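# Clear scrap and re-align jammed billets on the ramp

## Task

Unjam the feed ramp. Move both scrap pieces, the square block and the hexagonal slice, into the scrap tray; a piece may be released as soon as some part of it is inside the tray. Every billet (short steel bar) must finish lying square across the ramp, all in a single tight side-by-side row pressed up against the stop. The final arrangement has to hold up on its own, not because the robot is bracing it, and nothing the robot is touching at the end may settle downward by more than about a fingernail's width once released. Nothing may be dropped or knocked off the table.

## Robot and tools

Robot: a single six-joint xArm6 arm with a two-finger parallel gripper. There is one arm, so each command row is for that arm only. The only camera is cam_wrist (896x504), fixed on the gripper; in its optical frame +z looks forward, +x is right in the picture and +y is down.

Scene frame: origin on the table surface straight under the arm base, +z up, +y to the left when facing along +x. The base may sit slightly tilted. Positions are in metres, orientation is a wxyz quaternion, velocities in m/s and rad/s. The reported hand position is approximate and gets less accurate the farther the arm reaches.

Gripper geometry: the fingers extend along the gripper's own +z and close along its y axis. end_effector_position (link pinch) is the point midway between the pads when closed, roughly 2 cm short of the fingertips; while closing, the tips advance about 10 mm further along +z. Fully open pad gap is 0.084 m.

execute_actions takes "actions", a list holding zero or one item, and an optional boolean "pictures" (images are included unless you set it false).
- Empty list: no new command, just returns the current state.
- Motion: {"rows": [...], "steps": n}. rows holds 1 to 15 rows; each row is 7 plain numbers: six absolute joint target angles in radians, in the order waist, shoulder, elbow, forearm roll, wrist pitch, wrist roll, followed by the gripper opening. These are targets to go to, not offsets, using the same values the Joint positions line shows. steps is 1 to 15 (default 15), each step lasting 1/30 s; one row is used per step and the final row repeats if rows run out.
- Wait: {"steps": n} with no rows, n up to 300; it returns after n steps counted from the previous result, and the time you spend replying is included.
Joint ranges (rad): waist -6.283..6.283, shoulder -2.059..2.094, elbow -3.927..0.192, forearm roll -6.283..6.283, wrist pitch -1.693..3.142, wrist roll -6.283..6.283. A target more than 0.010 beyond a range end, and further out than that joint currently is, causes the whole call to be rejected and nothing moves. True ends may differ from these by up to 0.010; targets beyond the true end are clipped there and the result then notes "joint sent to its limit" (possibly referring to an earlier, still-running action). Missing that note does not prove there is more room.
Opening: -1 (closed) to +1 (fully open).

Motion limits: joint targets move at most 3.14 rad/s, take 0.16 s to accelerate, and joints are synchronised to arrive together. Each step the target is clamped to within 0.623 rad of the measured angle, and all targets are pulled back if they would place the hand more than 70 mm from where it is now. So large moves need several calls or gradual rows. Between calls the arm continues toward the last row sent until it has nearly stopped (a blocked move counts as stopped) or a step is HELD; after that only a new action moves or presses further. Fingers already moving keep moving.

Result lines: the state line gives end_effector_position, end_effector_quat_wxyz and velocities. Joint positions and Joint velocities list the six joints in column order, then the pad gap in metres. grip_measured is the measured opening on the command scale. "joint command not followed" means the clearance check altered or blocked targets (mounting blocks and posts count as part of the arm). HELD marks steps where your row was partly or wholly not sent. MOTOR HOT appears at 65 °C; at 80 °C an OVER-TEMPERATURE FAULT brakes the arm until it cools. A TORQUE FAULT happens when contact torque hits a joint's load limit (waist 45, shoulder 45, elbow 27, forearm roll 27, wrist pitch 18, wrist roll 18 N m, held weight included): the arm backs that joint off slightly, stays put 10 s and drops the rest of the call.

Gripping: to hold something, command an opening well under grip_measured; the bigger the gap, the harder the squeeze (about 24 N per pad for items up to roughly 6 cm wide). Closing fast can squeeze harder, sometimes enough to pop the fingers open. Commanding exactly the grip_measured value still holds items up to about 6 cm, more weakly as width grows; wider items may slide out. Parts under about half a millimetre thick get less force even at -1. Brief external tugs on held parts or pushes on loose ones can occur.

zoom_image: {"camera": "cam_wrist", "region": [x0, y0, x1, y1]} in pixels of the latest cam_wrist image, top-left is (0, 0), region at most 504x504. Gives an enlarged view; moves nothing.

read_manual: optional "section" (only "licences"); returns licence text for the URDF, moves nothing.

finished_scene: {"scene": n} with the current scene's number. Answering without a tool call also ends the run. After resuming from a summary, send an empty actions list first to learn the current scene and task.

The simulation keeps running while you think and write, so long replies let the arm drift toward its last target and let held motors heat. Avoid dropping parts, slamming, hard collisions, forceful shoving, and anything leaving the table. Before finishing, release the billets and scrap so they rest on their own, and make sure nothing the gripper still touches would sink when let go.

Each tool is called after "Request:" as a command line: name --argument value for each argument, lists and objects as JSON in quotes; but a table of rows of numbers goes row by row, as --pt "numbers of a row", without its own name.

## Session

Request:
execute_actions --actions '[]'

Scene clock: 0.00 s of 6000.00 s.
end_effector_position=(+0.2743, +0.0904, +0.1944) grip_measured=+1.00 end_effector_quat_wxyz=(+0.561, +0.325, +0.744, -0.164) end_effector_velocity=(-0.000, +0.000, +0.000) end_effector_angular_velocity=(+0.001, +0.000, +0.000)
Joint positions: [ 1.49   0.912 -0.837 -0.976  2.027  0.039  0.084]
Joint velocities: [ 0.001 -0.    -0.001  0.001 -0.    -0.001 -0.   ]

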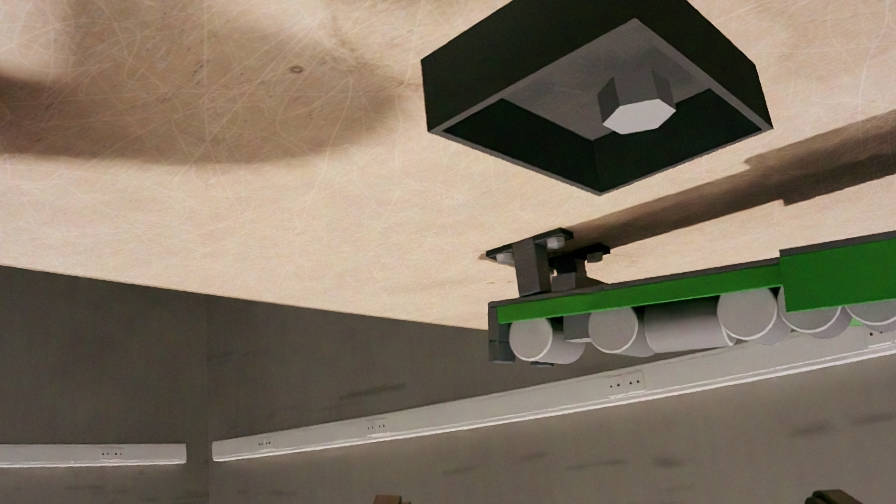

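Request:
execute_actions --actions '[{"rows": [[0.904,-0.269,-1.007,-0.82,1.503,1.02,1]], "steps": 15}]' --pictures false

Request:
execute_actions --actions '[{"steps": 30}]'

Scene clock: 75.00 s of 6000.00 s.
end_effector_position=(+0.3591, +0.1001, +0.1886) grip_measured=+1.00 end_effector_quat_wxyz=(+0.254, +0.810, +0.517, -0.109) end_effector_velocity=(+0.243, -0.041, +0.132) end_effector_angular_velocity=(+1.040, -0.365, -1.874)
Joint positions: [ 1.118  0.39  -0.946 -0.878  1.695  0.555  0.084]
Joint velocities: [-0.413 -1.042 -0.117  0.112 -0.372  0.903 -0.   ]
Steps of this call (steps 1 to 90: nothing new was sent; then 71.50 s passed at rest; steps 91 to 105: all 15 steps of this action). Readings (joint positions):
91: [1.490 0.912 -0.837 -0.976 2.026 0.040]
92: [1.486 0.908 -0.837 -0.975 2.021 0.045]
94: [1.444 0.866 -0.846 -0.962 1.980 0.093]
98: [1.269 0.665 -0.904 -0.918 1.831 0.287]
105: the state above

Scene clock: 76.00 s of 6000.00 s.
end_effector_position=(+0.5109, -0.0049, +0.2995) grip_measured=+1.00 end_effector_quat_wxyz=(+0.002, +1.000, +0.004, -0.000) end_effector_velocity=(+0.007, -0.007, +0.007) end_effector_angular_velocity=(+0.021, -0.012, -0.042)
Joint positions: [ 0.905 -0.266 -1.006 -0.82   1.504  1.019  0.084]
Joint velocities: [-0.006 -0.024 -0.008  0.001 -0.006  0.014 -0.   ]
Steps of this call (steps 1 to 30: the robot went on to your last target). Readings (joint positions):
1: [1.104 0.355 -0.950 -0.874 1.683 0.584]
2: [1.092 0.321 -0.953 -0.871 1.673 0.610]
4: [1.071 0.255 -0.959 -0.865 1.653 0.658]
8: [1.031 0.128 -0.970 -0.854 1.616 0.746]
30: the state above

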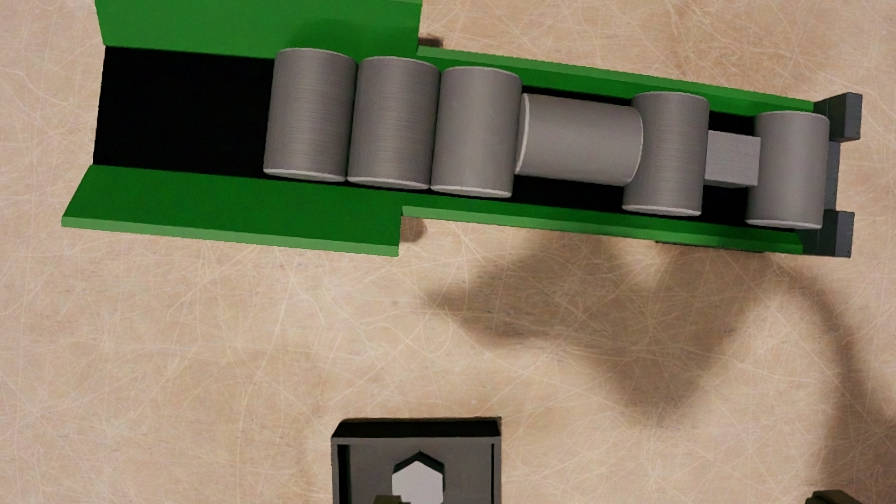

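Request:
execute_actions --actions '[{"rows": [[0.53,-0.018,-1.26,-0.88,1.238,-0.70,1]], "steps": 15}]' --pictures false

Request:
execute_actions --actions '[{"steps": 20}]'

Scene clock: 123.97 s of 6000.00 s.
end_effector_position=(+0.6079, -0.0276, +0.2282) grip_measured=+1.00 end_effector_quat_wxyz=(-0.001, +0.970, +0.241, -0.002) end_effector_velocity=(+0.176, -0.080, -0.172) end_effector_angular_velocity=(-0.016, -0.008, +1.980)
Joint positions: [ 0.622 -0.079 -1.198 -0.865  1.303  0.351  0.084]
Joint velocities: [-0.554  0.369 -0.372 -0.088 -0.387 -2.332 -0.   ]
Steps of this call (steps 1 to 15: the robot went on to your last target; steps 16 to 90: nothing new was sent; then 44.47 s passed at rest; steps 91 to 105: all 15 steps of this action). Readings (joint positions):
91: [0.904 -0.269 -1.007 -0.820 1.503 1.020]
92: [0.901 -0.267 -1.009 -0.820 1.500 1.014]
94: [0.875 -0.250 -1.028 -0.825 1.480 0.966]
98: [0.771 -0.179 -1.097 -0.841 1.409 0.784]
105: the state above

Scene clock: 124.63 s of 6000.00 s.
end_effector_position=(+0.6363, -0.0426, +0.1987) grip_measured=+1.00 end_effector_quat_wxyz=(+0.001, +0.741, +0.672, -0.002) end_effector_velocity=(+0.000, -0.001, -0.002) end_effector_angular_velocity=(-0.002, +0.002, +0.078)
Joint positions: [ 0.53  -0.018 -1.26  -0.88   1.238 -0.692  0.084]
Joint velocities: [-0.004  0.002 -0.001 -0.001 -0.001 -0.079  0.   ]
Steps of this call (steps 1 to 20: the robot went on to your last target). Readings (joint positions):
1: [0.604 -0.068 -1.210 -0.868 1.291 0.271]
2: [0.588 -0.057 -1.220 -0.871 1.280 0.189]
4: [0.564 -0.041 -1.236 -0.874 1.263 0.023]
8: [0.540 -0.025 -1.253 -0.878 1.245 -0.310]
20: the state above

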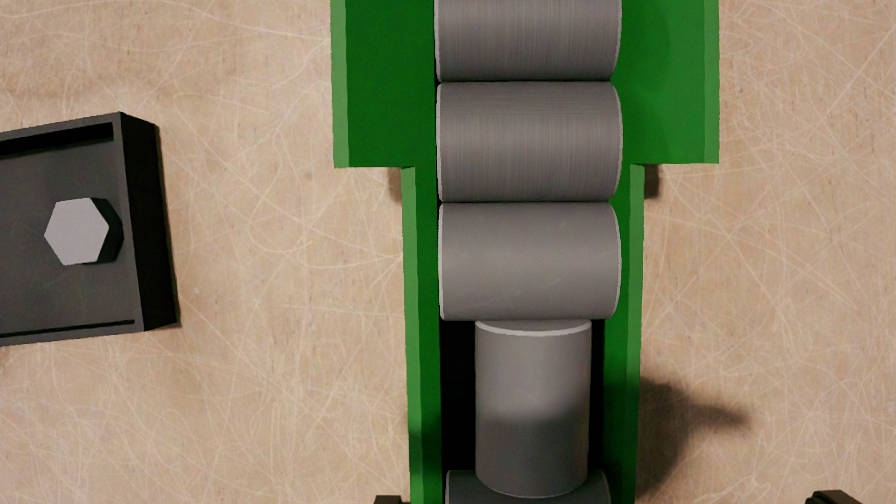

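Request:
execute_actions --actions '[{"rows": [[0.435,0.0685,-1.229,-0.929,1.091,-0.662,0.33]], "steps": 15}]' --pictures false

Request:
execute_actions --actions '[{"steps": 8}]'

Scene clock: 148.47 s of 6000.00 s.
end_effector_position=(+0.6391, -0.0300, +0.1383) grip_measured=+0.32 end_effector_quat_wxyz=(+0.001, +0.738, +0.675, +0.001) end_effector_velocity=(-0.001, +0.003, -0.010) end_effector_angular_velocity=(+0.004, -0.002, +0.002)
Joint positions: [ 0.437  0.066 -1.231 -0.928  1.094 -0.663  0.058]
Joint velocities: [-0.015  0.014  0.007 -0.009 -0.028  0.007 -0.   ]
Steps of this call (steps 1 to 30: the robot went on to your last target; steps 31 to 90: nothing new was sent; then 20.33 s passed at rest; steps 91 to 105: all 15 steps of this action). Readings (joint positions):
91: [0.530 -0.018 -1.260 -0.880 1.238 -0.700]
92: [0.527 -0.016 -1.260 -0.882 1.232 -0.698]
94: [0.504 0.003 -1.255 -0.895 1.193 -0.689]
98: [0.452 0.055 -1.231 -0.919 1.122 -0.670]
105: the state above

Scene clock: 148.73 s of 6000.00 s.
end_effector_position=(+0.6386, -0.0295, +0.1368) grip_measured=+0.32 end_effector_quat_wxyz=(+0.001, +0.738, +0.675, +0.000) end_effector_velocity=(-0.000, -0.001, -0.001) end_effector_angular_velocity=(-0.001, +0.001, -0.001)
Joint positions: [ 0.435  0.068 -1.229 -0.929  1.091 -0.662  0.058]
Joint velocities: [-0.003  0.001  0.001 -0.001 -0.002  0.001 -0.   ]
Steps of this call (steps 1 to 8: the robot went on to your last target). Readings (joint positions):
1: [0.436 0.067 -1.230 -0.928 1.093 -0.663]
2: [0.436 0.067 -1.230 -0.929 1.092 -0.662]
4: [0.436 0.068 -1.229 -0.929 1.092 -0.662]
8: the state above

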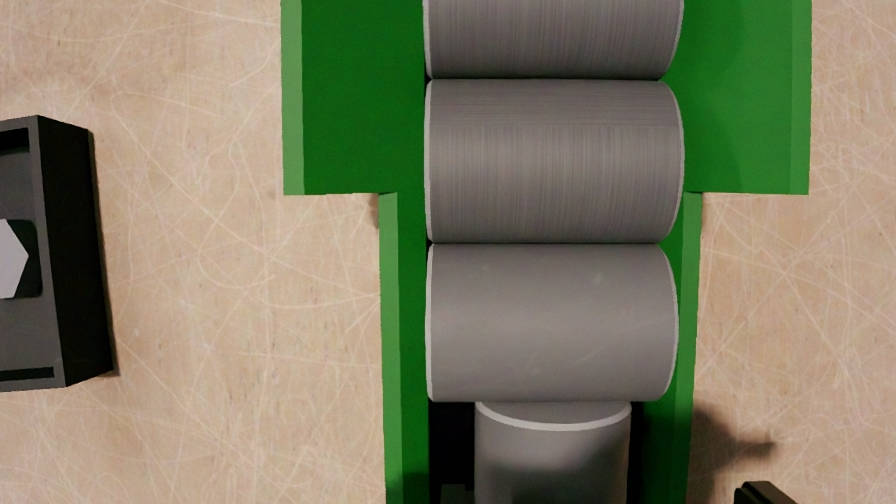

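Request:
execute_actions --actions '[{"rows": [[0.418,0.077,-1.222,-0.938,1.07,-0.658,0.33],[0.418,0.077,-1.222,-0.938,1.07,-0.658,0.33],[0.401,0.085,-1.215,-0.947,1.048,-0.654,0.33],[0.401,0.085,-1.215,-0.947,1.048,-0.654,0.33],[0.384,0.093,-1.208,-0.957,1.027,-0.65,0.33],[0.384,0.093,-1.208,-0.957,1.027,-0.65,0.33],[0.3674,0.1015,-1.2007,-0.966,1.0056,-0.646,0.33]], "steps": 15}]'

Scene clock: 163.50 s of 6000.00 s.
end_effector_position=(+0.6349, -0.0327, +0.1015) grip_measured=+0.32 end_effector_quat_wxyz=(+0.001, +0.737, +0.676, -0.001) end_effector_velocity=(+0.004, -0.004, -0.013) end_effector_angular_velocity=(+0.009, -0.018, -0.009)
Joint positions: [ 0.371  0.1   -1.202 -0.964  1.011 -0.647  0.058]
Joint velocities: [-0.034  0.01   0.007 -0.022 -0.054  0.01   0.   ]
Steps of this call (steps 1 to 15: the robot went on to your last target; steps 16 to 90: nothing new was sent; then 11.27 s passed at rest; steps 91 to 105: all 15 steps of this action). Readings (joint positions):
91: [0.435 0.069 -1.229 -0.929 1.091 -0.662]
92: [0.433 0.069 -1.229 -0.930 1.088 -0.661]
94: [0.426 0.072 -1.226 -0.934 1.079 -0.660]
98: [0.400 0.085 -1.215 -0.948 1.048 -0.654]
105: the state above

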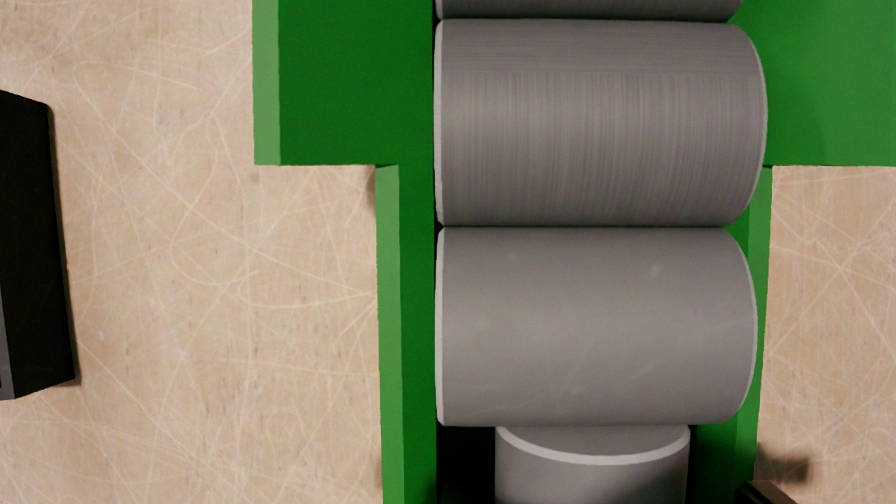

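Request:
execute_actions --actions '[{"rows": [[0.362,0.104,-1.1985,-0.969,0.9985,-0.645,0.33],[0.362,0.104,-1.1985,-0.969,0.9985,-0.645,0.25],[0.362,0.104,-1.1985,-0.969,0.9985,-0.645,0.18],[0.362,0.104,-1.1985,-0.969,0.9985,-0.645,0.1],[0.362,0.104,-1.1985,-0.969,0.9985,-0.645,0.03],[0.362,0.104,-1.1985,-0.969,0.9985,-0.645,-0.04],[0.362,0.104,-1.1985,-0.969,0.9985,-0.645,-0.1],[0.362,0.104,-1.1985,-0.969,0.9985,-0.645,-0.2],[0.362,0.104,-1.1985,-0.969,0.9985,-0.645,-0.3],[0.362,0.104,-1.1985,-0.969,0.9985,-0.645,-0.4],[0.362,0.104,-1.1985,-0.969,0.9985,-0.645,-0.55],[0.362,0.104,-1.1985,-0.969,0.9985,-0.645,-0.7],[0.362,0.104,-1.1985,-0.969,0.9985,-0.645,-0.8]], "steps": 15}]'

Scene clock: 175.10 s of 6000.00 s.
end_effector_position=(+0.6343, -0.0328, +0.0969) grip_measured=-0.10 end_effector_quat_wxyz=(+0.000, +0.737, +0.676, +0.000) end_effector_velocity=(+0.001, +0.000, +0.000) end_effector_angular_velocity=(+0.001, -0.002, -0.001)
Joint positions: [ 0.363  0.104 -1.198 -0.969  0.999 -0.645  0.04 ]
Joint velocities: [-0.     0.001 -0.001 -0.001 -0.002  0.001 -0.   ]
Steps of this call (steps 1 to 15: the robot went on to your last target; steps 16 to 90: nothing new was sent; then 8.10 s passed at rest; steps 91 to 105: all 15 steps of this action). Readings (joint positions):
91: [0.367 0.102 -1.201 -0.966 1.005 -0.646]
92: [0.367 0.102 -1.201 -0.966 1.005 -0.646]
94: [0.365 0.103 -1.200 -0.967 1.002 -0.646]
98: [0.363 0.104 -1.198 -0.968 1.000 -0.645]
105: the state above

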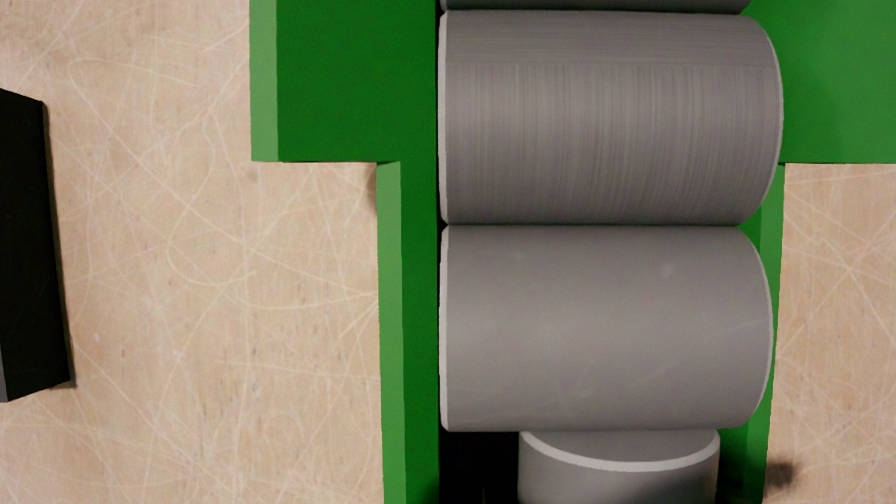

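Request:
execute_actions --actions '[{"rows": [[0.37,0.1,-1.202,-0.965,1.009,-0.647,-0.8],[0.378,0.096,-1.205,-0.96,1.019,-0.649,-0.8],[0.386,0.092,-1.209,-0.956,1.029,-0.651,-0.8],[0.394,0.088,-1.212,-0.951,1.04,-0.653,-0.8],[0.402,0.084,-1.215,-0.947,1.05,-0.654,-0.8],[0.41,0.08,-1.219,-0.942,1.06,-0.656,-0.8],[0.418,0.076,-1.222,-0.938,1.07,-0.658,-0.8],[0.427,0.072,-1.225,-0.933,1.08,-0.66,-0.8],[0.435,0.0685,-1.229,-0.929,1.091,-0.662,-0.8],[0.445,0.062,-1.232,-0.924,1.103,-0.664,-0.8],[0.455,0.056,-1.236,-0.919,1.115,-0.666,-0.8],[0.465,0.05,-1.24,-0.914,1.127,-0.668,-0.8]], "steps": 15}]'

Scene clock: 186.80 s of 6000.00 s.
end_effector_position=(+0.6396, -0.0295, +0.1434) grip_measured=-0.10 end_effector_quat_wxyz=(+0.001, +0.738, +0.675, +0.002) end_effector_velocity=(+0.013, +0.008, +0.114) end_effector_angular_velocity=(+0.030, -0.034, -0.011)
Joint positions: [ 0.446  0.061 -1.233 -0.924  1.102 -0.664  0.04 ]
Joint velocities: [ 0.194 -0.111 -0.08   0.093  0.212 -0.037  0.   ]
Steps of this call (steps 1 to 15: the robot went on to your last target; steps 16 to 90: nothing new was sent; then 8.20 s passed at rest; steps 91 to 105: all 15 steps of this action). Readings (joint positions):
91: [0.362 0.104 -1.199 -0.969 0.999 -0.645]
92: [0.363 0.104 -1.199 -0.969 1.000 -0.645]
94: [0.367 0.103 -1.200 -0.966 1.007 -0.647]
98: [0.388 0.090 -1.211 -0.954 1.039 -0.652]
105: the state above

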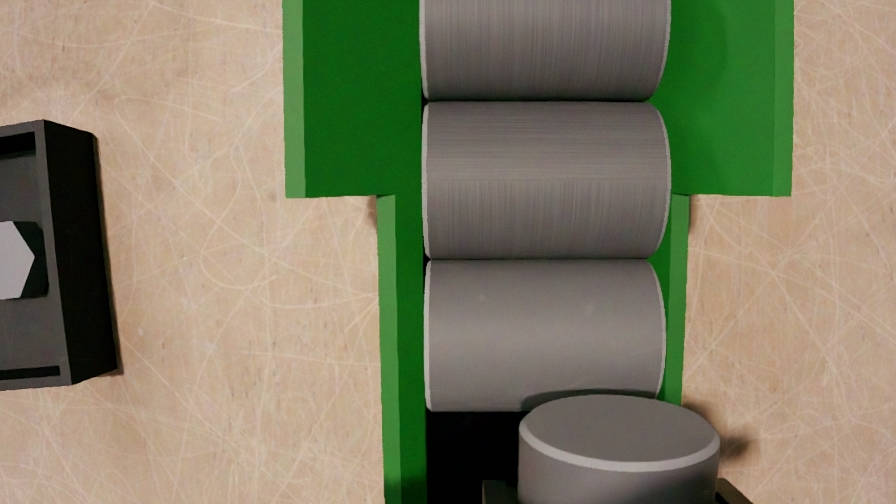

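Request:
execute_actions --actions '[{"rows": [[0.5,0.03,-1.255,-0.9,1.17,-0.75,-0.8],[0.5,0.03,-1.255,-0.9,1.17,-0.9,-0.8],[0.52,0.05,-1.27,-0.91,1.18,-1.1,-0.8],[0.56,0.1,-1.3,-0.94,1.18,-1.3,-0.8],[0.6,0.17,-1.33,-0.97,1.175,-1.5,-0.8],[0.64,0.24,-1.355,-1.0,1.165,-1.75,-0.8],[0.669,0.298,-1.375,-1.0365,1.157,-1.971,-0.8]], "steps": 15}]' --pictures false

Request:
execute_actions --actions '[{"steps": 20}]'

Scene clock: 231.73 s of 6000.00 s.
end_effector_position=(+0.6459, +0.0583, +0.1728) grip_measured=-0.10 end_effector_quat_wxyz=(+0.039, +0.365, +0.930, +0.010) end_effector_velocity=(+0.009, +0.245, +0.015) end_effector_angular_velocity=(-0.244, -0.221, +2.747)
Joint positions: [ 0.611  0.209 -1.331 -0.99   1.159 -1.403  0.04 ]
Joint velocities: [ 0.321  0.497 -0.251 -0.262 -0.01  -2.262  0.   ]
Steps of this call (steps 1 to 30: the robot went on to your last target; steps 31 to 90: nothing new was sent; then 41.43 s passed at rest; steps 91 to 105: all 15 steps of this action). Readings (joint positions):
91: [0.465 0.050 -1.240 -0.914 1.127 -0.668]
92: [0.467 0.049 -1.241 -0.913 1.130 -0.674]
94: [0.476 0.045 -1.244 -0.910 1.141 -0.721]
98: [0.517 0.057 -1.272 -0.919 1.160 -0.969]
105: the state above

Scene clock: 232.40 s of 6000.00 s.
end_effector_position=(+0.6451, +0.1028, +0.1759) grip_measured=-0.10 end_effector_quat_wxyz=(+0.063, +0.046, +0.997, -0.003) end_effector_velocity=(-0.001, +0.002, -0.001) end_effector_angular_velocity=(-0.002, +0.000, +0.016)
Joint positions: [ 0.669  0.297 -1.375 -1.036  1.157 -1.97   0.04 ]
Joint velocities: [ 0.002  0.004  0.    -0.001 -0.001 -0.011 -0.   ]
Steps of this call (steps 1 to 20: the robot went on to your last target). Readings (joint positions):
1: [0.621 0.225 -1.340 -0.998 1.158 -1.481]
2: [0.631 0.239 -1.347 -1.006 1.158 -1.561]
4: [0.647 0.263 -1.359 -1.018 1.157 -1.712]
8: [0.664 0.290 -1.371 -1.032 1.157 -1.902]
20: the state above

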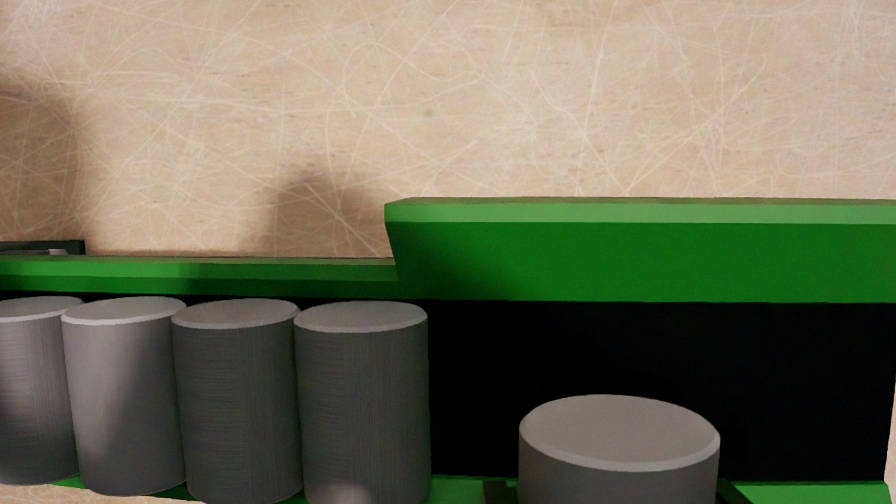

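Request:
execute_actions --actions '[{"rows": [[0.677,0.294,-1.354,-1.0425,1.154,-1.95,-0.8],[0.677,0.294,-1.354,-1.0425,1.154,-1.95,-0.8],[0.665,0.301,-1.35,-1.05,1.14,-1.945,-0.8],[0.654,0.308,-1.347,-1.059,1.126,-1.94,-0.8],[0.643,0.316,-1.343,-1.067,1.113,-1.934,-0.8],[0.6315,0.323,-1.34,-1.075,1.099,-1.929,-0.8]], "steps": 15}]' --pictures false

Request:
execute_actions --actions '[{"steps": 6}]'

Scene clock: 257.97 s of 6000.00 s.
end_effector_position=(+0.6383, +0.1077, +0.1480) grip_measured=-0.10 end_effector_quat_wxyz=(+0.064, +0.046, +0.997, -0.004) end_effector_velocity=(+0.010, -0.001, -0.003) end_effector_angular_velocity=(+0.017, -0.023, -0.018)
Joint positions: [ 0.634  0.322 -1.341 -1.073  1.102 -1.931  0.04 ]
Joint velocities: [-0.018  0.002 -0.004 -0.021 -0.036  0.017  0.   ]
Steps of this call (steps 1 to 15: the robot went on to your last target; steps 16 to 90: nothing new was sent; then 22.07 s passed at rest; steps 91 to 105: all 15 steps of this action). Readings (joint positions):
91: [0.669 0.298 -1.375 -1.037 1.157 -1.971]
92: [0.670 0.297 -1.373 -1.037 1.157 -1.968]
94: [0.671 0.296 -1.366 -1.040 1.154 -1.961]
98: [0.654 0.308 -1.351 -1.057 1.128 -1.944]
105: the state above

Scene clock: 258.17 s of 6000.00 s.
end_effector_position=(+0.6385, +0.1078, +0.1471) grip_measured=-0.10 end_effector_quat_wxyz=(+0.064, +0.046, +0.997, -0.003) end_effector_velocity=(-0.002, +0.001, -0.004) end_effector_angular_velocity=(-0.002, +0.004, +0.004)
Joint positions: [ 0.632  0.323 -1.34  -1.075  1.099 -1.929  0.04 ]
Joint velocities: [-0.003  0.005  0.004 -0.002 -0.004  0.002  0.   ]
Steps of this call (steps 1 to 6: the robot went on to your last target). Readings (joint positions):
1: [0.633 0.322 -1.341 -1.074 1.101 -1.930]
2: [0.633 0.322 -1.341 -1.074 1.101 -1.930]
4: [0.632 0.322 -1.341 -1.075 1.100 -1.929]
6: the state above

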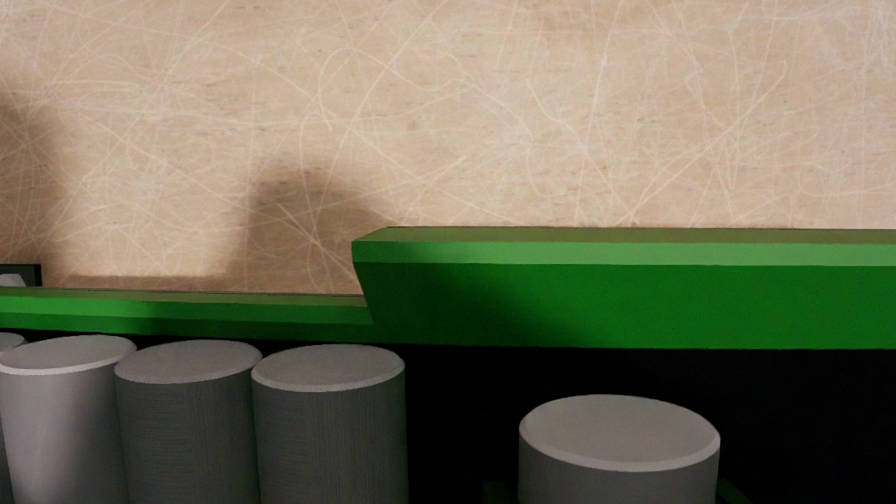

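Request:
execute_actions --actions '[{"rows": [[0.624,0.328,-1.338,-1.08,1.09,-1.925,-0.8],[0.616,0.333,-1.335,-1.086,1.081,-1.922,-0.8],[0.609,0.3375,-1.333,-1.0915,1.0715,-1.9185,-0.8],[0.601,0.342,-1.331,-1.097,1.062,-1.915,-0.8],[0.594,0.347,-1.328,-1.102,1.053,-1.911,-0.8],[0.586,0.352,-1.326,-1.108,1.044,-1.908,-0.8]], "steps": 15}]' --pictures false

Request:
execute_actions --actions '[{"steps": 6}]'

Scene clock: 265.83 s of 6000.00 s.
end_effector_position=(+0.6367, +0.1081, +0.1193) grip_measured=-0.10 end_effector_quat_wxyz=(+0.063, +0.045, +0.997, -0.003) end_effector_velocity=(+0.007, -0.002, -0.004) end_effector_angular_velocity=(+0.012, -0.015, -0.010)
Joint positions: [ 0.588  0.351 -1.327 -1.107  1.046 -1.909  0.04 ]
Joint velocities: [-0.016  0.002 -0.005 -0.015 -0.027  0.008  0.   ]
Steps of this call (steps 1 to 15: the robot went on to your last target; steps 16 to 90: nothing new was sent; then 4.17 s passed at rest; steps 91 to 105: all 15 steps of this action). Readings (joint positions):
91: [0.631 0.323 -1.340 -1.075 1.099 -1.929]
92: [0.631 0.323 -1.340 -1.076 1.098 -1.928]
94: [0.626 0.326 -1.339 -1.080 1.091 -1.926]
98: [0.604 0.340 -1.332 -1.094 1.066 -1.916]
105: the state above

Scene clock: 266.03 s of 6000.00 s.
end_effector_position=(+0.6368, +0.1081, +0.1185) grip_measured=-0.10 end_effector_quat_wxyz=(+0.063, +0.045, +0.997, -0.002) end_effector_velocity=(-0.002, +0.001, -0.004) end_effector_angular_velocity=(-0.002, +0.004, +0.005)
Joint positions: [ 0.586  0.352 -1.326 -1.108  1.044 -1.908  0.04 ]
Joint velocities: [-0.003  0.005  0.003 -0.002 -0.003  0.     0.   ]
Steps of this call (steps 1 to 6: the robot went on to your last target). Readings (joint positions):
1: [0.587 0.351 -1.327 -1.107 1.046 -1.909]
2: [0.587 0.351 -1.327 -1.107 1.045 -1.908]
4: [0.587 0.351 -1.327 -1.108 1.045 -1.908]
6: the state above

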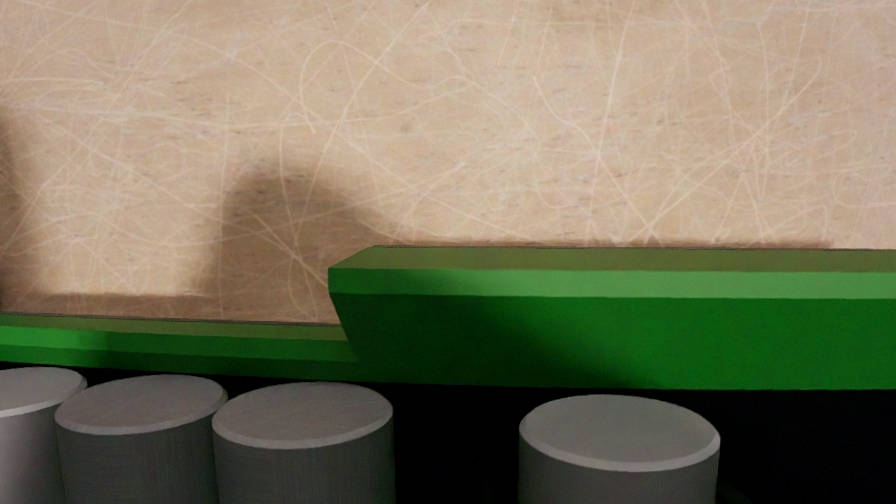

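Request:
execute_actions --actions '[{"rows": [[0.5836,0.3532,-1.3323,-1.1062,1.045,-1.914,-0.8],[0.5836,0.3532,-1.3323,-1.1062,1.045,-1.914,-0.8],[0.5836,0.3532,-1.3323,-1.1062,1.045,-1.914,-0.8],[0.58,0.355,-1.3313,-1.1085,1.041,-1.9125,-0.8],[0.58,0.355,-1.3313,-1.1085,1.041,-1.9125,-0.8],[0.5772,0.3572,-1.3303,-1.1108,1.0372,-1.911,-0.8]], "steps": 15}]'

Scene clock: 274.60 s of 6000.00 s.
end_effector_position=(+0.6384, +0.1068, +0.1144) grip_measured=-0.10 end_effector_quat_wxyz=(+0.063, +0.045, +0.997, -0.003) end_effector_velocity=(+0.002, -0.001, -0.001) end_effector_angular_velocity=(+0.002, -0.003, -0.004)
Joint positions: [ 0.578  0.357 -1.33  -1.111  1.038 -1.911  0.04 ]
Joint velocities: [-0.005  0.    -0.002 -0.003 -0.006  0.001  0.   ]
Steps of this call (steps 1 to 15: the robot went on to your last target; steps 16 to 90: nothing new was sent; then 5.07 s passed at rest; steps 91 to 105: all 15 steps of this action). Readings (joint positions):
91: [0.586 0.352 -1.326 -1.108 1.044 -1.908]
92: [0.586 0.352 -1.327 -1.108 1.044 -1.909]
94: [0.585 0.353 -1.329 -1.107 1.044 -1.911]
98: [0.581 0.354 -1.331 -1.109 1.041 -1.912]
105: the state above

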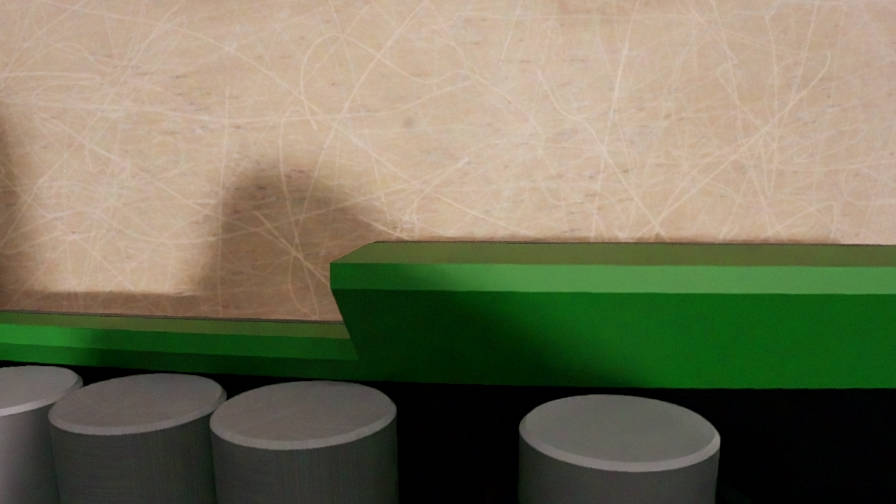

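Request:
execute_actions --actions '[{"rows": [[0.5756,0.3582,-1.3298,-1.112,1.0353,-1.91,-0.8],[0.5756,0.3582,-1.3298,-1.112,1.0353,-1.91,-0.8],[0.5756,0.3582,-1.3298,-1.112,1.0353,-1.91,-0.5],[0.5756,0.3582,-1.3298,-1.112,1.0353,-1.91,-0.3],[0.5756,0.3582,-1.3298,-1.112,1.0353,-1.91,-0.15],[0.5756,0.3582,-1.3298,-1.112,1.0353,-1.91,-0.05],[0.5756,0.3582,-1.3298,-1.112,1.0353,-1.91,0.02],[0.5756,0.3582,-1.3298,-1.112,1.0353,-1.91,0.08],[0.5756,0.3582,-1.3298,-1.112,1.0353,-1.91,0.15]], "steps": 15}]' --pictures false

Request:
execute_actions --actions '[{"rows": [[0.59,0.35,-1.334,-1.1,1.053,-1.917,0.15],[0.605,0.34,-1.338,-1.09,1.07,-1.924,0.15],[0.62,0.33,-1.343,-1.08,1.09,-1.93,0.15],[0.64,0.32,-1.349,-1.068,1.11,-1.938,0.15],[0.658,0.307,-1.355,-1.054,1.133,-1.947,0.15],[0.675,0.295,-1.36,-1.041,1.155,-1.956,0.15]], "steps": 15}]'

Scene clock: 282.40 s of 6000.00 s.
end_effector_position=(+0.6391, +0.1067, +0.1141) grip_measured=+0.13 end_effector_quat_wxyz=(+0.064, +0.046, +0.997, -0.002) end_effector_velocity=(-0.004, -0.000, -0.006) end_effector_angular_velocity=(-0.007, +0.010, +0.005)
Joint positions: [ 0.576  0.357 -1.331 -1.112  1.035 -1.91   0.05 ]
Joint velocities: [-0.005  0.006  0.006 -0.     0.002  0.     0.007]
Steps of this call (steps 1 to 15: the robot went on to your last target; steps 16 to 90: nothing new was sent; then 4.30 s passed at rest; steps 91 to 105: all 15 steps of this action). Readings (joint positions):
91: [0.577 0.357 -1.330 -1.111 1.037 -1.911]
92: [0.577 0.357 -1.330 -1.111 1.037 -1.911]
94: [0.577 0.358 -1.330 -1.111 1.036 -1.911]
98: [0.576 0.358 -1.330 -1.112 1.036 -1.910]
105: the state above

Scene clock: 282.90 s of 6000.00 s.
end_effector_position=(+0.6404, +0.1062, +0.1731) grip_measured=+0.14 end_effector_quat_wxyz=(+0.064, +0.046, +0.997, -0.003) end_effector_velocity=(-0.014, -0.000, +0.012) end_effector_angular_velocity=(-0.023, +0.033, +0.020)
Joint positions: [ 0.671  0.298 -1.359 -1.044  1.149 -1.954  0.05 ]
Joint velocities: [ 0.035 -0.013  0.005  0.035  0.063 -0.023  0.   ]
Steps of this call (steps 1 to 15: all 15 steps of this action). Readings (joint positions):
1: [0.576 0.357 -1.331 -1.112 1.035 -1.910]
2: [0.577 0.357 -1.331 -1.110 1.038 -1.911]
4: [0.587 0.352 -1.332 -1.103 1.050 -1.916]
8: [0.631 0.324 -1.346 -1.073 1.101 -1.935]
15: the state above

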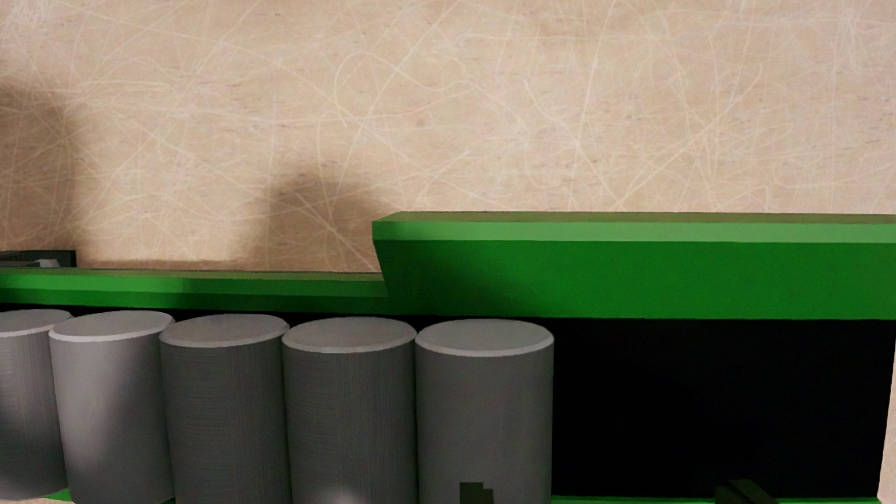

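Request:
execute_actions --actions '[{"rows": [[0.388,-0.179,-1.134,-0.873,1.151,-0.826,0.15]], "steps": 15}]' --pictures false

Request:
execute_actions --actions '[{"steps": 20}]'

Scene clock: 294.53 s of 6000.00 s.
end_effector_position=(+0.6411, -0.0313, +0.1758) grip_measured=+0.14 end_effector_quat_wxyz=(+0.021, +0.406, +0.913, +0.004) end_effector_velocity=(-0.036, -0.298, +0.011) end_effector_angular_velocity=(+0.116, +0.135, -2.217)
Joint positions: [ 0.503  0.012 -1.226 -0.941  1.153 -1.472  0.05 ]
Joint velocities: [-0.388 -0.641  0.302  0.227 -0.006  1.625  0.   ]
Steps of this call (steps 1 to 15: the robot went on to your last target; steps 16 to 90: nothing new was sent; then 8.13 s passed at rest; steps 91 to 105: all 15 steps of this action). Readings (joint positions):
91: [0.675 0.295 -1.360 -1.041 1.155 -1.956]
92: [0.673 0.292 -1.358 -1.039 1.155 -1.950]
94: [0.656 0.263 -1.339 -1.028 1.154 -1.907]
98: [0.596 0.165 -1.300 -0.995 1.154 -1.776]
105: the state above

Scene clock: 295.20 s of 6000.00 s.
end_effector_position=(+0.6227, -0.1149, +0.1803) grip_measured=+0.14 end_effector_quat_wxyz=(+0.000, +0.736, +0.677, -0.000) end_effector_velocity=(+0.001, -0.005, +0.002) end_effector_angular_velocity=(+0.000, -0.003, -0.033)
Joint positions: [ 0.389 -0.178 -1.134 -0.873  1.151 -0.828  0.05 ]
Joint velocities: [-0.005 -0.011  0.001  0.002  0.     0.022 -0.   ]
Steps of this call (steps 1 to 20: the robot went on to your last target). Readings (joint positions):
1: [0.491 -0.010 -1.215 -0.933 1.153 -1.415]
2: [0.478 -0.031 -1.205 -0.926 1.152 -1.354]
4: [0.453 -0.072 -1.186 -0.911 1.152 -1.218]
8: [0.410 -0.142 -1.153 -0.887 1.152 -0.968]
20: the state above

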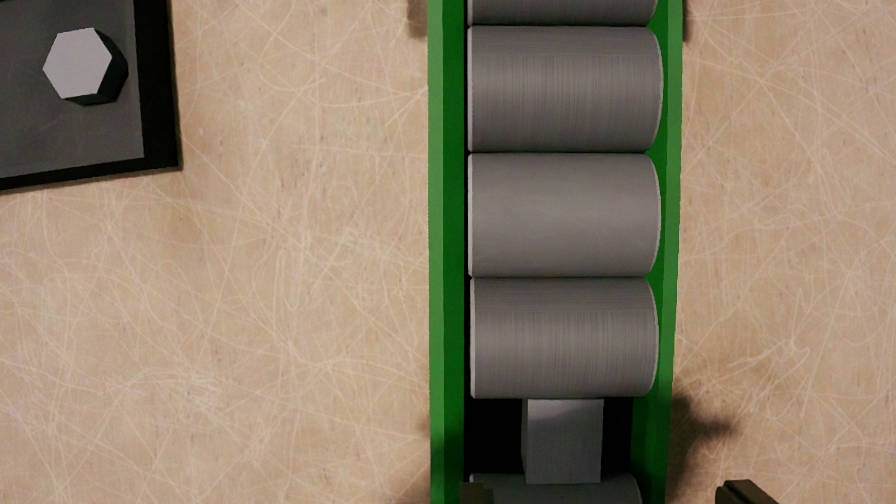

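Request:
zoom_image --camera "cam_wrist" --region '[420, 354, 700, 504]'

Region (420, 354, 700, 504) of cam_wrist's 896x504 image, scaled by 1.800, with more detail than that image has; it fills the top 270 rows of this view, and the rest is white.

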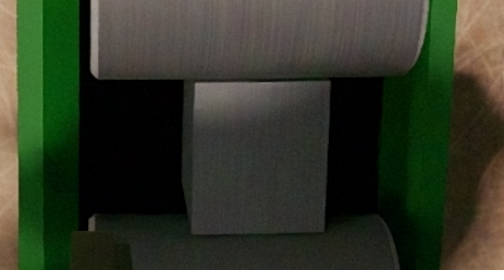

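Request:
execute_actions --actions '[{"rows": [[0.293,-0.0907,-1.1196,-0.9147,1.016,-0.80,-0.05]], "steps": 15}]' --pictures false

Request:
execute_actions --actions '[{"steps": 8}]'

Scene clock: 322.47 s of 6000.00 s.
end_effector_position=(+0.6279, -0.1092, +0.1271) grip_measured=-0.06 end_effector_quat_wxyz=(+0.001, +0.737, +0.675, +0.000) end_effector_velocity=(-0.000, +0.002, -0.010) end_effector_angular_velocity=(+0.002, -0.001, +0.001)
Joint positions: [ 0.295 -0.093 -1.121 -0.914  1.018 -0.8    0.041]
Joint velocities: [-0.016  0.014  0.005 -0.008 -0.025  0.005 -0.   ]
Steps of this call (steps 1 to 30: the robot went on to your last target; steps 31 to 90: nothing new was sent; then 23.77 s passed at rest; steps 91 to 105: all 15 steps of this action). Readings (joint positions):
91: [0.388 -0.179 -1.134 -0.873 1.151 -0.826]
92: [0.385 -0.177 -1.134 -0.875 1.145 -0.825]
94: [0.360 -0.155 -1.133 -0.886 1.108 -0.818]
98: [0.310 -0.104 -1.119 -0.906 1.044 -0.805]
105: the state above

Scene clock: 322.73 s of 6000.00 s.
end_effector_position=(+0.6275, -0.1089, +0.1259) grip_measured=-0.06 end_effector_quat_wxyz=(+0.001, +0.737, +0.676, +0.000) end_effector_velocity=(-0.000, -0.000, -0.001) end_effector_angular_velocity=(-0.000, +0.001, -0.001)
Joint positions: [ 0.293 -0.091 -1.12  -0.915  1.016 -0.8    0.041]
Joint velocities: [-0.003  0.001  0.001 -0.    -0.002  0.    -0.   ]
Steps of this call (steps 1 to 8: the robot went on to your last target). Readings (joint positions):
1: [0.294 -0.092 -1.120 -0.914 1.018 -0.800]
2: [0.294 -0.092 -1.120 -0.914 1.017 -0.800]
4: [0.294 -0.092 -1.120 -0.914 1.017 -0.800]
8: the state above

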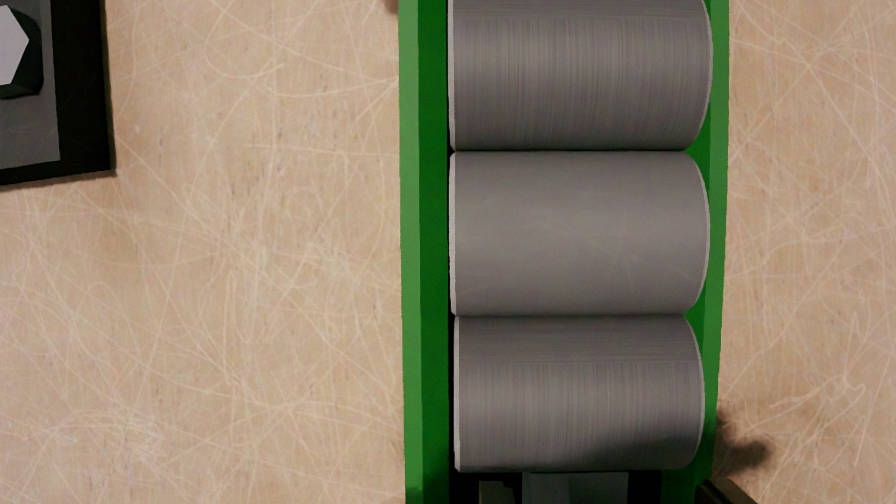

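Request:
execute_actions --actions '[{"rows": [[0.2885,-0.0865,-1.119,-0.917,1.01,-0.799,-0.05],[0.284,-0.0825,-1.1186,-0.9195,1.004,-0.798,-0.05],[0.279,-0.0785,-1.118,-0.922,0.998,-0.796,-0.05],[0.2745,-0.0745,-1.1177,-0.9245,0.992,-0.795,-0.05],[0.27,-0.0705,-1.1173,-0.927,0.986,-0.794,-0.05],[0.2655,-0.0665,-1.1168,-0.9293,0.98,-0.793,-0.05],[0.261,-0.0625,-1.1164,-0.9317,0.9735,-0.7915,-0.05],[0.2565,-0.0585,-1.116,-0.934,0.9675,-0.79,-0.05],[0.252,-0.0545,-1.1155,-0.9365,0.9615,-0.789,-0.05],[0.247,-0.0505,-1.115,-0.939,0.9555,-0.788,-0.05],[0.2425,-0.0465,-1.1146,-0.9413,0.949,-0.7865,-0.05],[0.238,-0.0425,-1.1142,-0.9437,0.943,-0.785,-0.05],[0.2335,-0.0385,-1.1138,-0.946,0.937,-0.784,-0.05],[0.229,-0.0345,-1.1134,-0.9487,0.931,-0.783,-0.05]], "steps": 15}]' --pictures false

Request:
execute_actions --actions '[{"steps": 12}]'

Scene clock: 332.30 s of 6000.00 s.
end_effector_position=(+0.6279, -0.1092, +0.0991) grip_measured=-0.06 end_effector_quat_wxyz=(+0.001, +0.737, +0.675, -0.000) end_effector_velocity=(-0.025, +0.027, -0.095) end_effector_angular_velocity=(+0.017, +0.052, +0.050)
Joint positions: [ 0.245 -0.05  -1.116 -0.94   0.954 -0.787  0.041]
Joint velocities: [-0.123  0.149  0.053 -0.061 -0.182  0.036 -0.   ]
Steps of this call (steps 1 to 15: the robot went on to your last target; steps 16 to 90: nothing new was sent; then 6.07 s passed at rest; steps 91 to 105: all 15 steps of this action). Readings (joint positions):
91: [0.293 -0.091 -1.120 -0.915 1.016 -0.800]
92: [0.292 -0.090 -1.120 -0.915 1.015 -0.800]
94: [0.289 -0.088 -1.120 -0.917 1.011 -0.799]
98: [0.276 -0.076 -1.118 -0.924 0.994 -0.796]
105: the state above

Scene clock: 332.70 s of 6000.00 s.
end_effector_position=(+0.6272, -0.1080, +0.0896) grip_measured=-0.06 end_effector_quat_wxyz=(+0.000, +0.737, +0.676, +0.000) end_effector_velocity=(+0.001, -0.000, -0.001) end_effector_angular_velocity=(+0.001, -0.002, -0.001)
Joint positions: [ 0.229 -0.035 -1.113 -0.948  0.931 -0.783  0.041]
Joint velocities: [-0.003  0.002 -0.001 -0.002 -0.005  0.001  0.   ]
Steps of this call (steps 1 to 12: the robot went on to your last target). Readings (joint positions):
1: [0.241 -0.045 -1.114 -0.942 0.948 -0.786]
2: [0.238 -0.042 -1.113 -0.944 0.944 -0.785]
4: [0.234 -0.038 -1.113 -0.946 0.938 -0.784]
8: [0.230 -0.035 -1.113 -0.948 0.933 -0.783]
12: the state above

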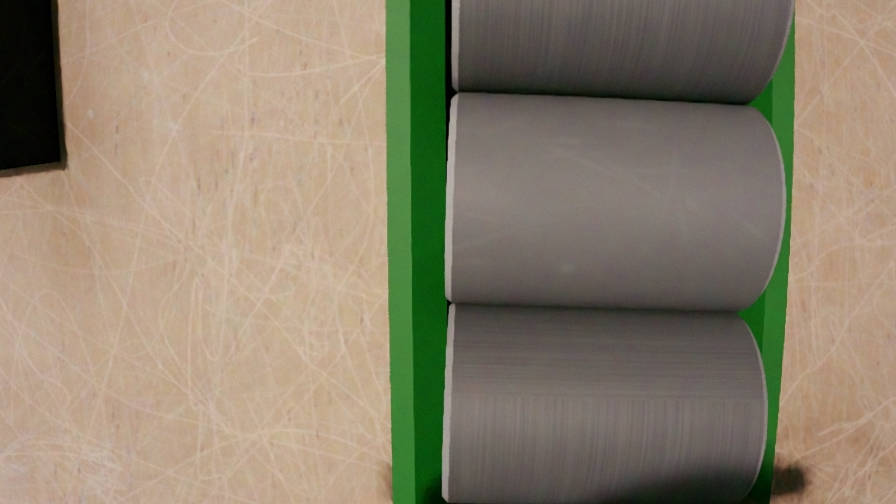

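Request:
execute_actions --actions '[{"rows": [[0.229,-0.0345,-1.1134,-0.9487,0.931,-0.783,-0.15],[0.229,-0.0345,-1.1134,-0.9487,0.931,-0.783,-0.22],[0.229,-0.0345,-1.1134,-0.9487,0.931,-0.783,-0.3],[0.229,-0.0345,-1.1134,-0.9487,0.931,-0.783,-0.37],[0.229,-0.0345,-1.1134,-0.9487,0.931,-0.783,-0.44],[0.229,-0.0345,-1.1134,-0.9487,0.931,-0.783,-0.5],[0.229,-0.0345,-1.1134,-0.9487,0.931,-0.783,-0.57],[0.229,-0.0345,-1.1134,-0.9487,0.931,-0.783,-0.65],[0.229,-0.0345,-1.1134,-0.9487,0.931,-0.783,-0.75],[0.229,-0.0345,-1.1134,-0.9487,0.931,-0.783,-0.85],[0.229,-0.0345,-1.1134,-0.9487,0.931,-0.783,-0.9]], "steps": 15}]'

Scene clock: 338.27 s of 6000.00 s.
end_effector_position=(+0.6295, -0.1093, +0.0918) grip_measured=-0.44 end_effector_quat_wxyz=(+0.002, +0.738, +0.675, +0.002) end_effector_velocity=(-0.031, +0.027, +0.002) end_effector_angular_velocity=(+0.012, +0.051, +0.057)
Joint positions: [ 0.23  -0.038 -1.116 -0.949  0.931 -0.783  0.025]
Joint velocities: [ 0.048 -0.02   0.07   0.023  0.038 -0.006 -0.001]
Steps of this call (steps 1 to 30: the robot went on to your last target; steps 31 to 90: nothing new was sent; then 2.07 s passed at rest; steps 91 to 105: all 15 steps of this action). Readings (joint positions):
91: [0.229 -0.035 -1.113 -0.949 0.931 -0.783]
92: [0.229 -0.035 -1.114 -0.949 0.931 -0.783]
94: [0.229 -0.035 -1.116 -0.949 0.929 -0.783]
98: [0.229 -0.037 -1.119 -0.950 0.928 -0.783]
105: the state above

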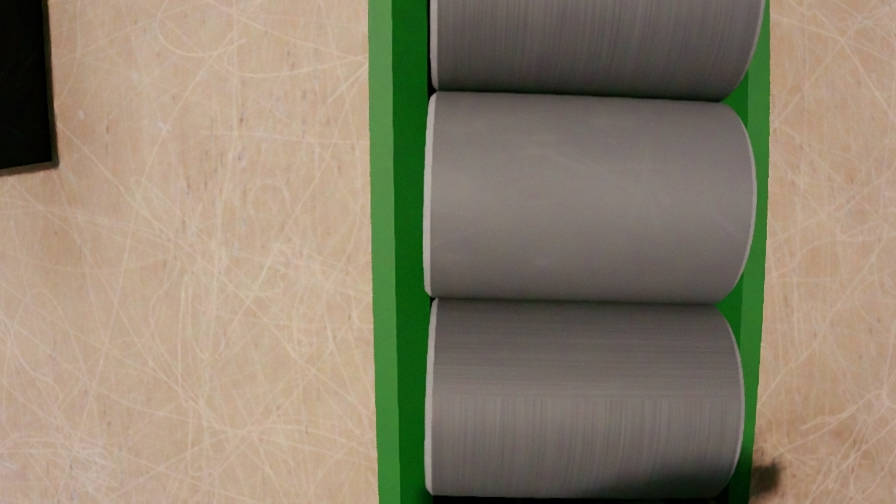

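Request:
execute_actions --actions '[{"rows": [[0.234,-0.039,-1.114,-0.946,0.937,-0.784,-0.9],[0.239,-0.043,-1.1143,-0.9435,0.9435,-0.785,-0.9],[0.244,-0.048,-1.1148,-0.941,0.95,-0.787,-0.9],[0.25,-0.053,-1.1153,-0.9375,0.958,-0.788,-0.9],[0.2565,-0.0585,-1.116,-0.934,0.9675,-0.79,-0.9],[0.263,-0.0645,-1.1166,-0.9305,0.977,-0.792,-0.9],[0.27,-0.0705,-1.1173,-0.927,0.986,-0.794,-0.9],[0.277,-0.0765,-1.118,-0.923,0.995,-0.796,-0.9],[0.285,-0.0835,-1.1188,-0.919,1.005,-0.798,-0.9],[0.293,-0.0907,-1.1196,-0.9147,1.016,-0.80,-0.9],[0.305,-0.101,-1.122,-0.909,1.033,-0.802,-0.9],[0.317,-0.111,-1.124,-0.904,1.05,-0.805,-0.9],[0.329,-0.121,-1.126,-0.899,1.067,-0.808,-0.9],[0.341,-0.131,-1.128,-0.894,1.084,-0.81,-0.9]], "steps": 15}]' --pictures false

Request:
execute_actions --actions '[{"rows": [[0.388,-0.179,-1.134,-0.873,1.151,-0.826,-0.9]], "steps": 15}]'

Scene clock: 345.60 s of 6000.00 s.
end_effector_position=(+0.6254, -0.1082, +0.1274) grip_measured=-0.44 end_effector_quat_wxyz=(-0.000, +0.736, +0.677, -0.003) end_effector_velocity=(+0.016, -0.015, +0.183) end_effector_angular_velocity=(+0.005, -0.056, -0.030)
Joint positions: [ 0.299 -0.093 -1.119 -0.912  1.027 -0.801  0.025]
Joint velocities: [ 0.301 -0.268 -0.072  0.128  0.384 -0.063 -0.   ]
Steps of this call (steps 1 to 15: the robot went on to your last target; steps 16 to 90: nothing new was sent; then 3.83 s passed at rest; steps 91 to 105: all 15 steps of this action). Readings (joint positions):
91: [0.229 -0.036 -1.114 -0.949 0.931 -0.783]
92: [0.229 -0.036 -1.114 -0.948 0.932 -0.783]
94: [0.231 -0.038 -1.113 -0.947 0.938 -0.784]
98: [0.243 -0.045 -1.106 -0.938 0.964 -0.788]
105: the state above

Scene clock: 346.10 s of 6000.00 s.
end_effector_position=(+0.6224, -0.1152, +0.1794) grip_measured=-0.44 end_effector_quat_wxyz=(+0.000, +0.737, +0.676, -0.001) end_effector_velocity=(+0.001, -0.002, +0.009) end_effector_angular_velocity=(+0.003, -0.005, -0.005)
Joint positions: [ 0.387 -0.177 -1.133 -0.873  1.15  -0.826  0.025]
Joint velocities: [ 0.012 -0.013 -0.006  0.005  0.016 -0.003 -0.   ]
Steps of this call (steps 1 to 15: all 15 steps of this action). Readings (joint positions):
1: [0.309 -0.102 -1.121 -0.908 1.040 -0.803]
2: [0.320 -0.112 -1.123 -0.903 1.056 -0.806]
4: [0.346 -0.137 -1.127 -0.891 1.091 -0.813]
8: [0.377 -0.169 -1.134 -0.878 1.134 -0.822]
15: the state above

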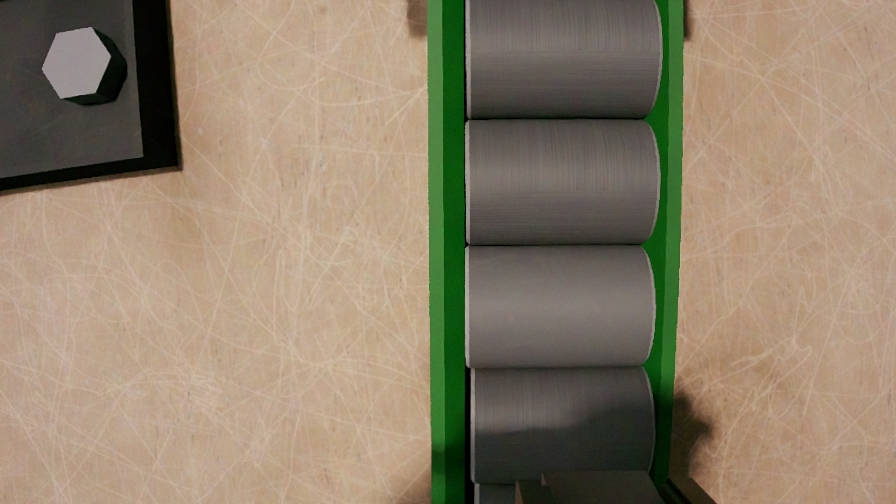

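Request:
execute_actions --actions '[{"rows": [[0.6633,-0.1575,-0.5471,-1.0747,0.9996,-1.76,-0.9]], "steps": 15}]' --pictures false

Request:
execute_actions --actions '[{"steps": 20}]'

Scene clock: 367.97 s of 6000.00 s.
end_effector_position=(+0.5275, -0.0142, +0.1466) grip_measured=-0.44 end_effector_quat_wxyz=(-0.002, +0.441, +0.898, -0.004) end_effector_velocity=(-0.247, +0.190, -0.066) end_effector_angular_velocity=(+0.009, +0.006, +1.995)
Joint positions: [ 0.526 -0.168 -0.839 -0.974  1.075 -1.215  0.025]
Joint velocities: [ 0.308  0.024  0.661 -0.227 -0.169 -1.181 -0.   ]
Steps of this call (steps 1 to 15: the robot went on to your last target; steps 16 to 90: nothing new was sent; then 18.37 s passed at rest; steps 91 to 105: all 15 steps of this action). Readings (joint positions):
91: [0.388 -0.179 -1.134 -0.873 1.151 -0.826]
92: [0.390 -0.179 -1.130 -0.875 1.150 -0.832]
94: [0.406 -0.181 -1.097 -0.888 1.140 -0.871]
98: [0.452 -0.173 -0.995 -0.920 1.116 -0.979]
105: the state above

Scene clock: 368.63 s of 6000.00 s.
end_effector_position=(+0.4093, +0.0492, +0.1208) grip_measured=-0.44 end_effector_quat_wxyz=(+0.001, +0.006, +1.000, -0.000) end_effector_velocity=(-0.012, +0.003, -0.002) end_effector_angular_velocity=(+0.000, +0.000, +0.079)
Joint positions: [ 0.662 -0.158 -0.551 -1.074  1.    -1.755  0.025]
Joint velocities: [ 0.011 -0.001  0.028 -0.008 -0.006 -0.048  0.   ]
Steps of this call (steps 1 to 20: the robot went on to your last target). Readings (joint positions):
1: [0.537 -0.167 -0.817 -0.982 1.069 -1.255]
2: [0.547 -0.166 -0.795 -0.989 1.064 -1.296]
4: [0.568 -0.165 -0.750 -1.005 1.052 -1.380]
8: [0.610 -0.162 -0.660 -1.036 1.029 -1.549]
20: the state above

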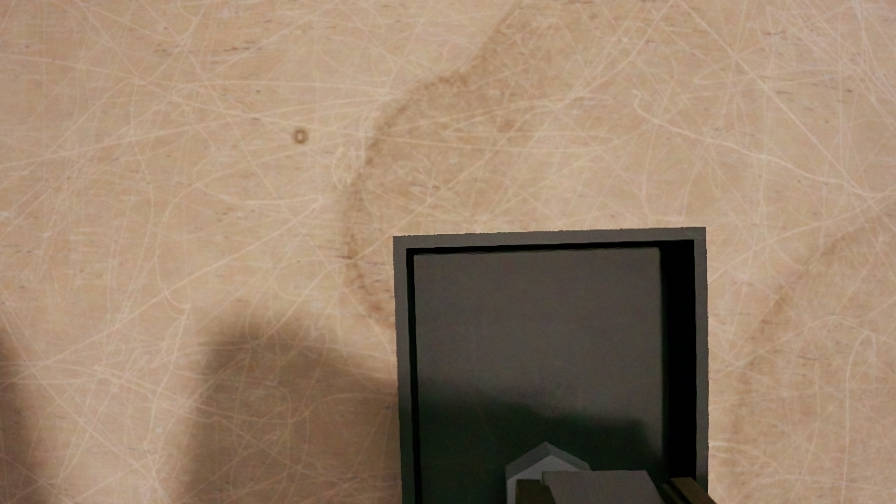

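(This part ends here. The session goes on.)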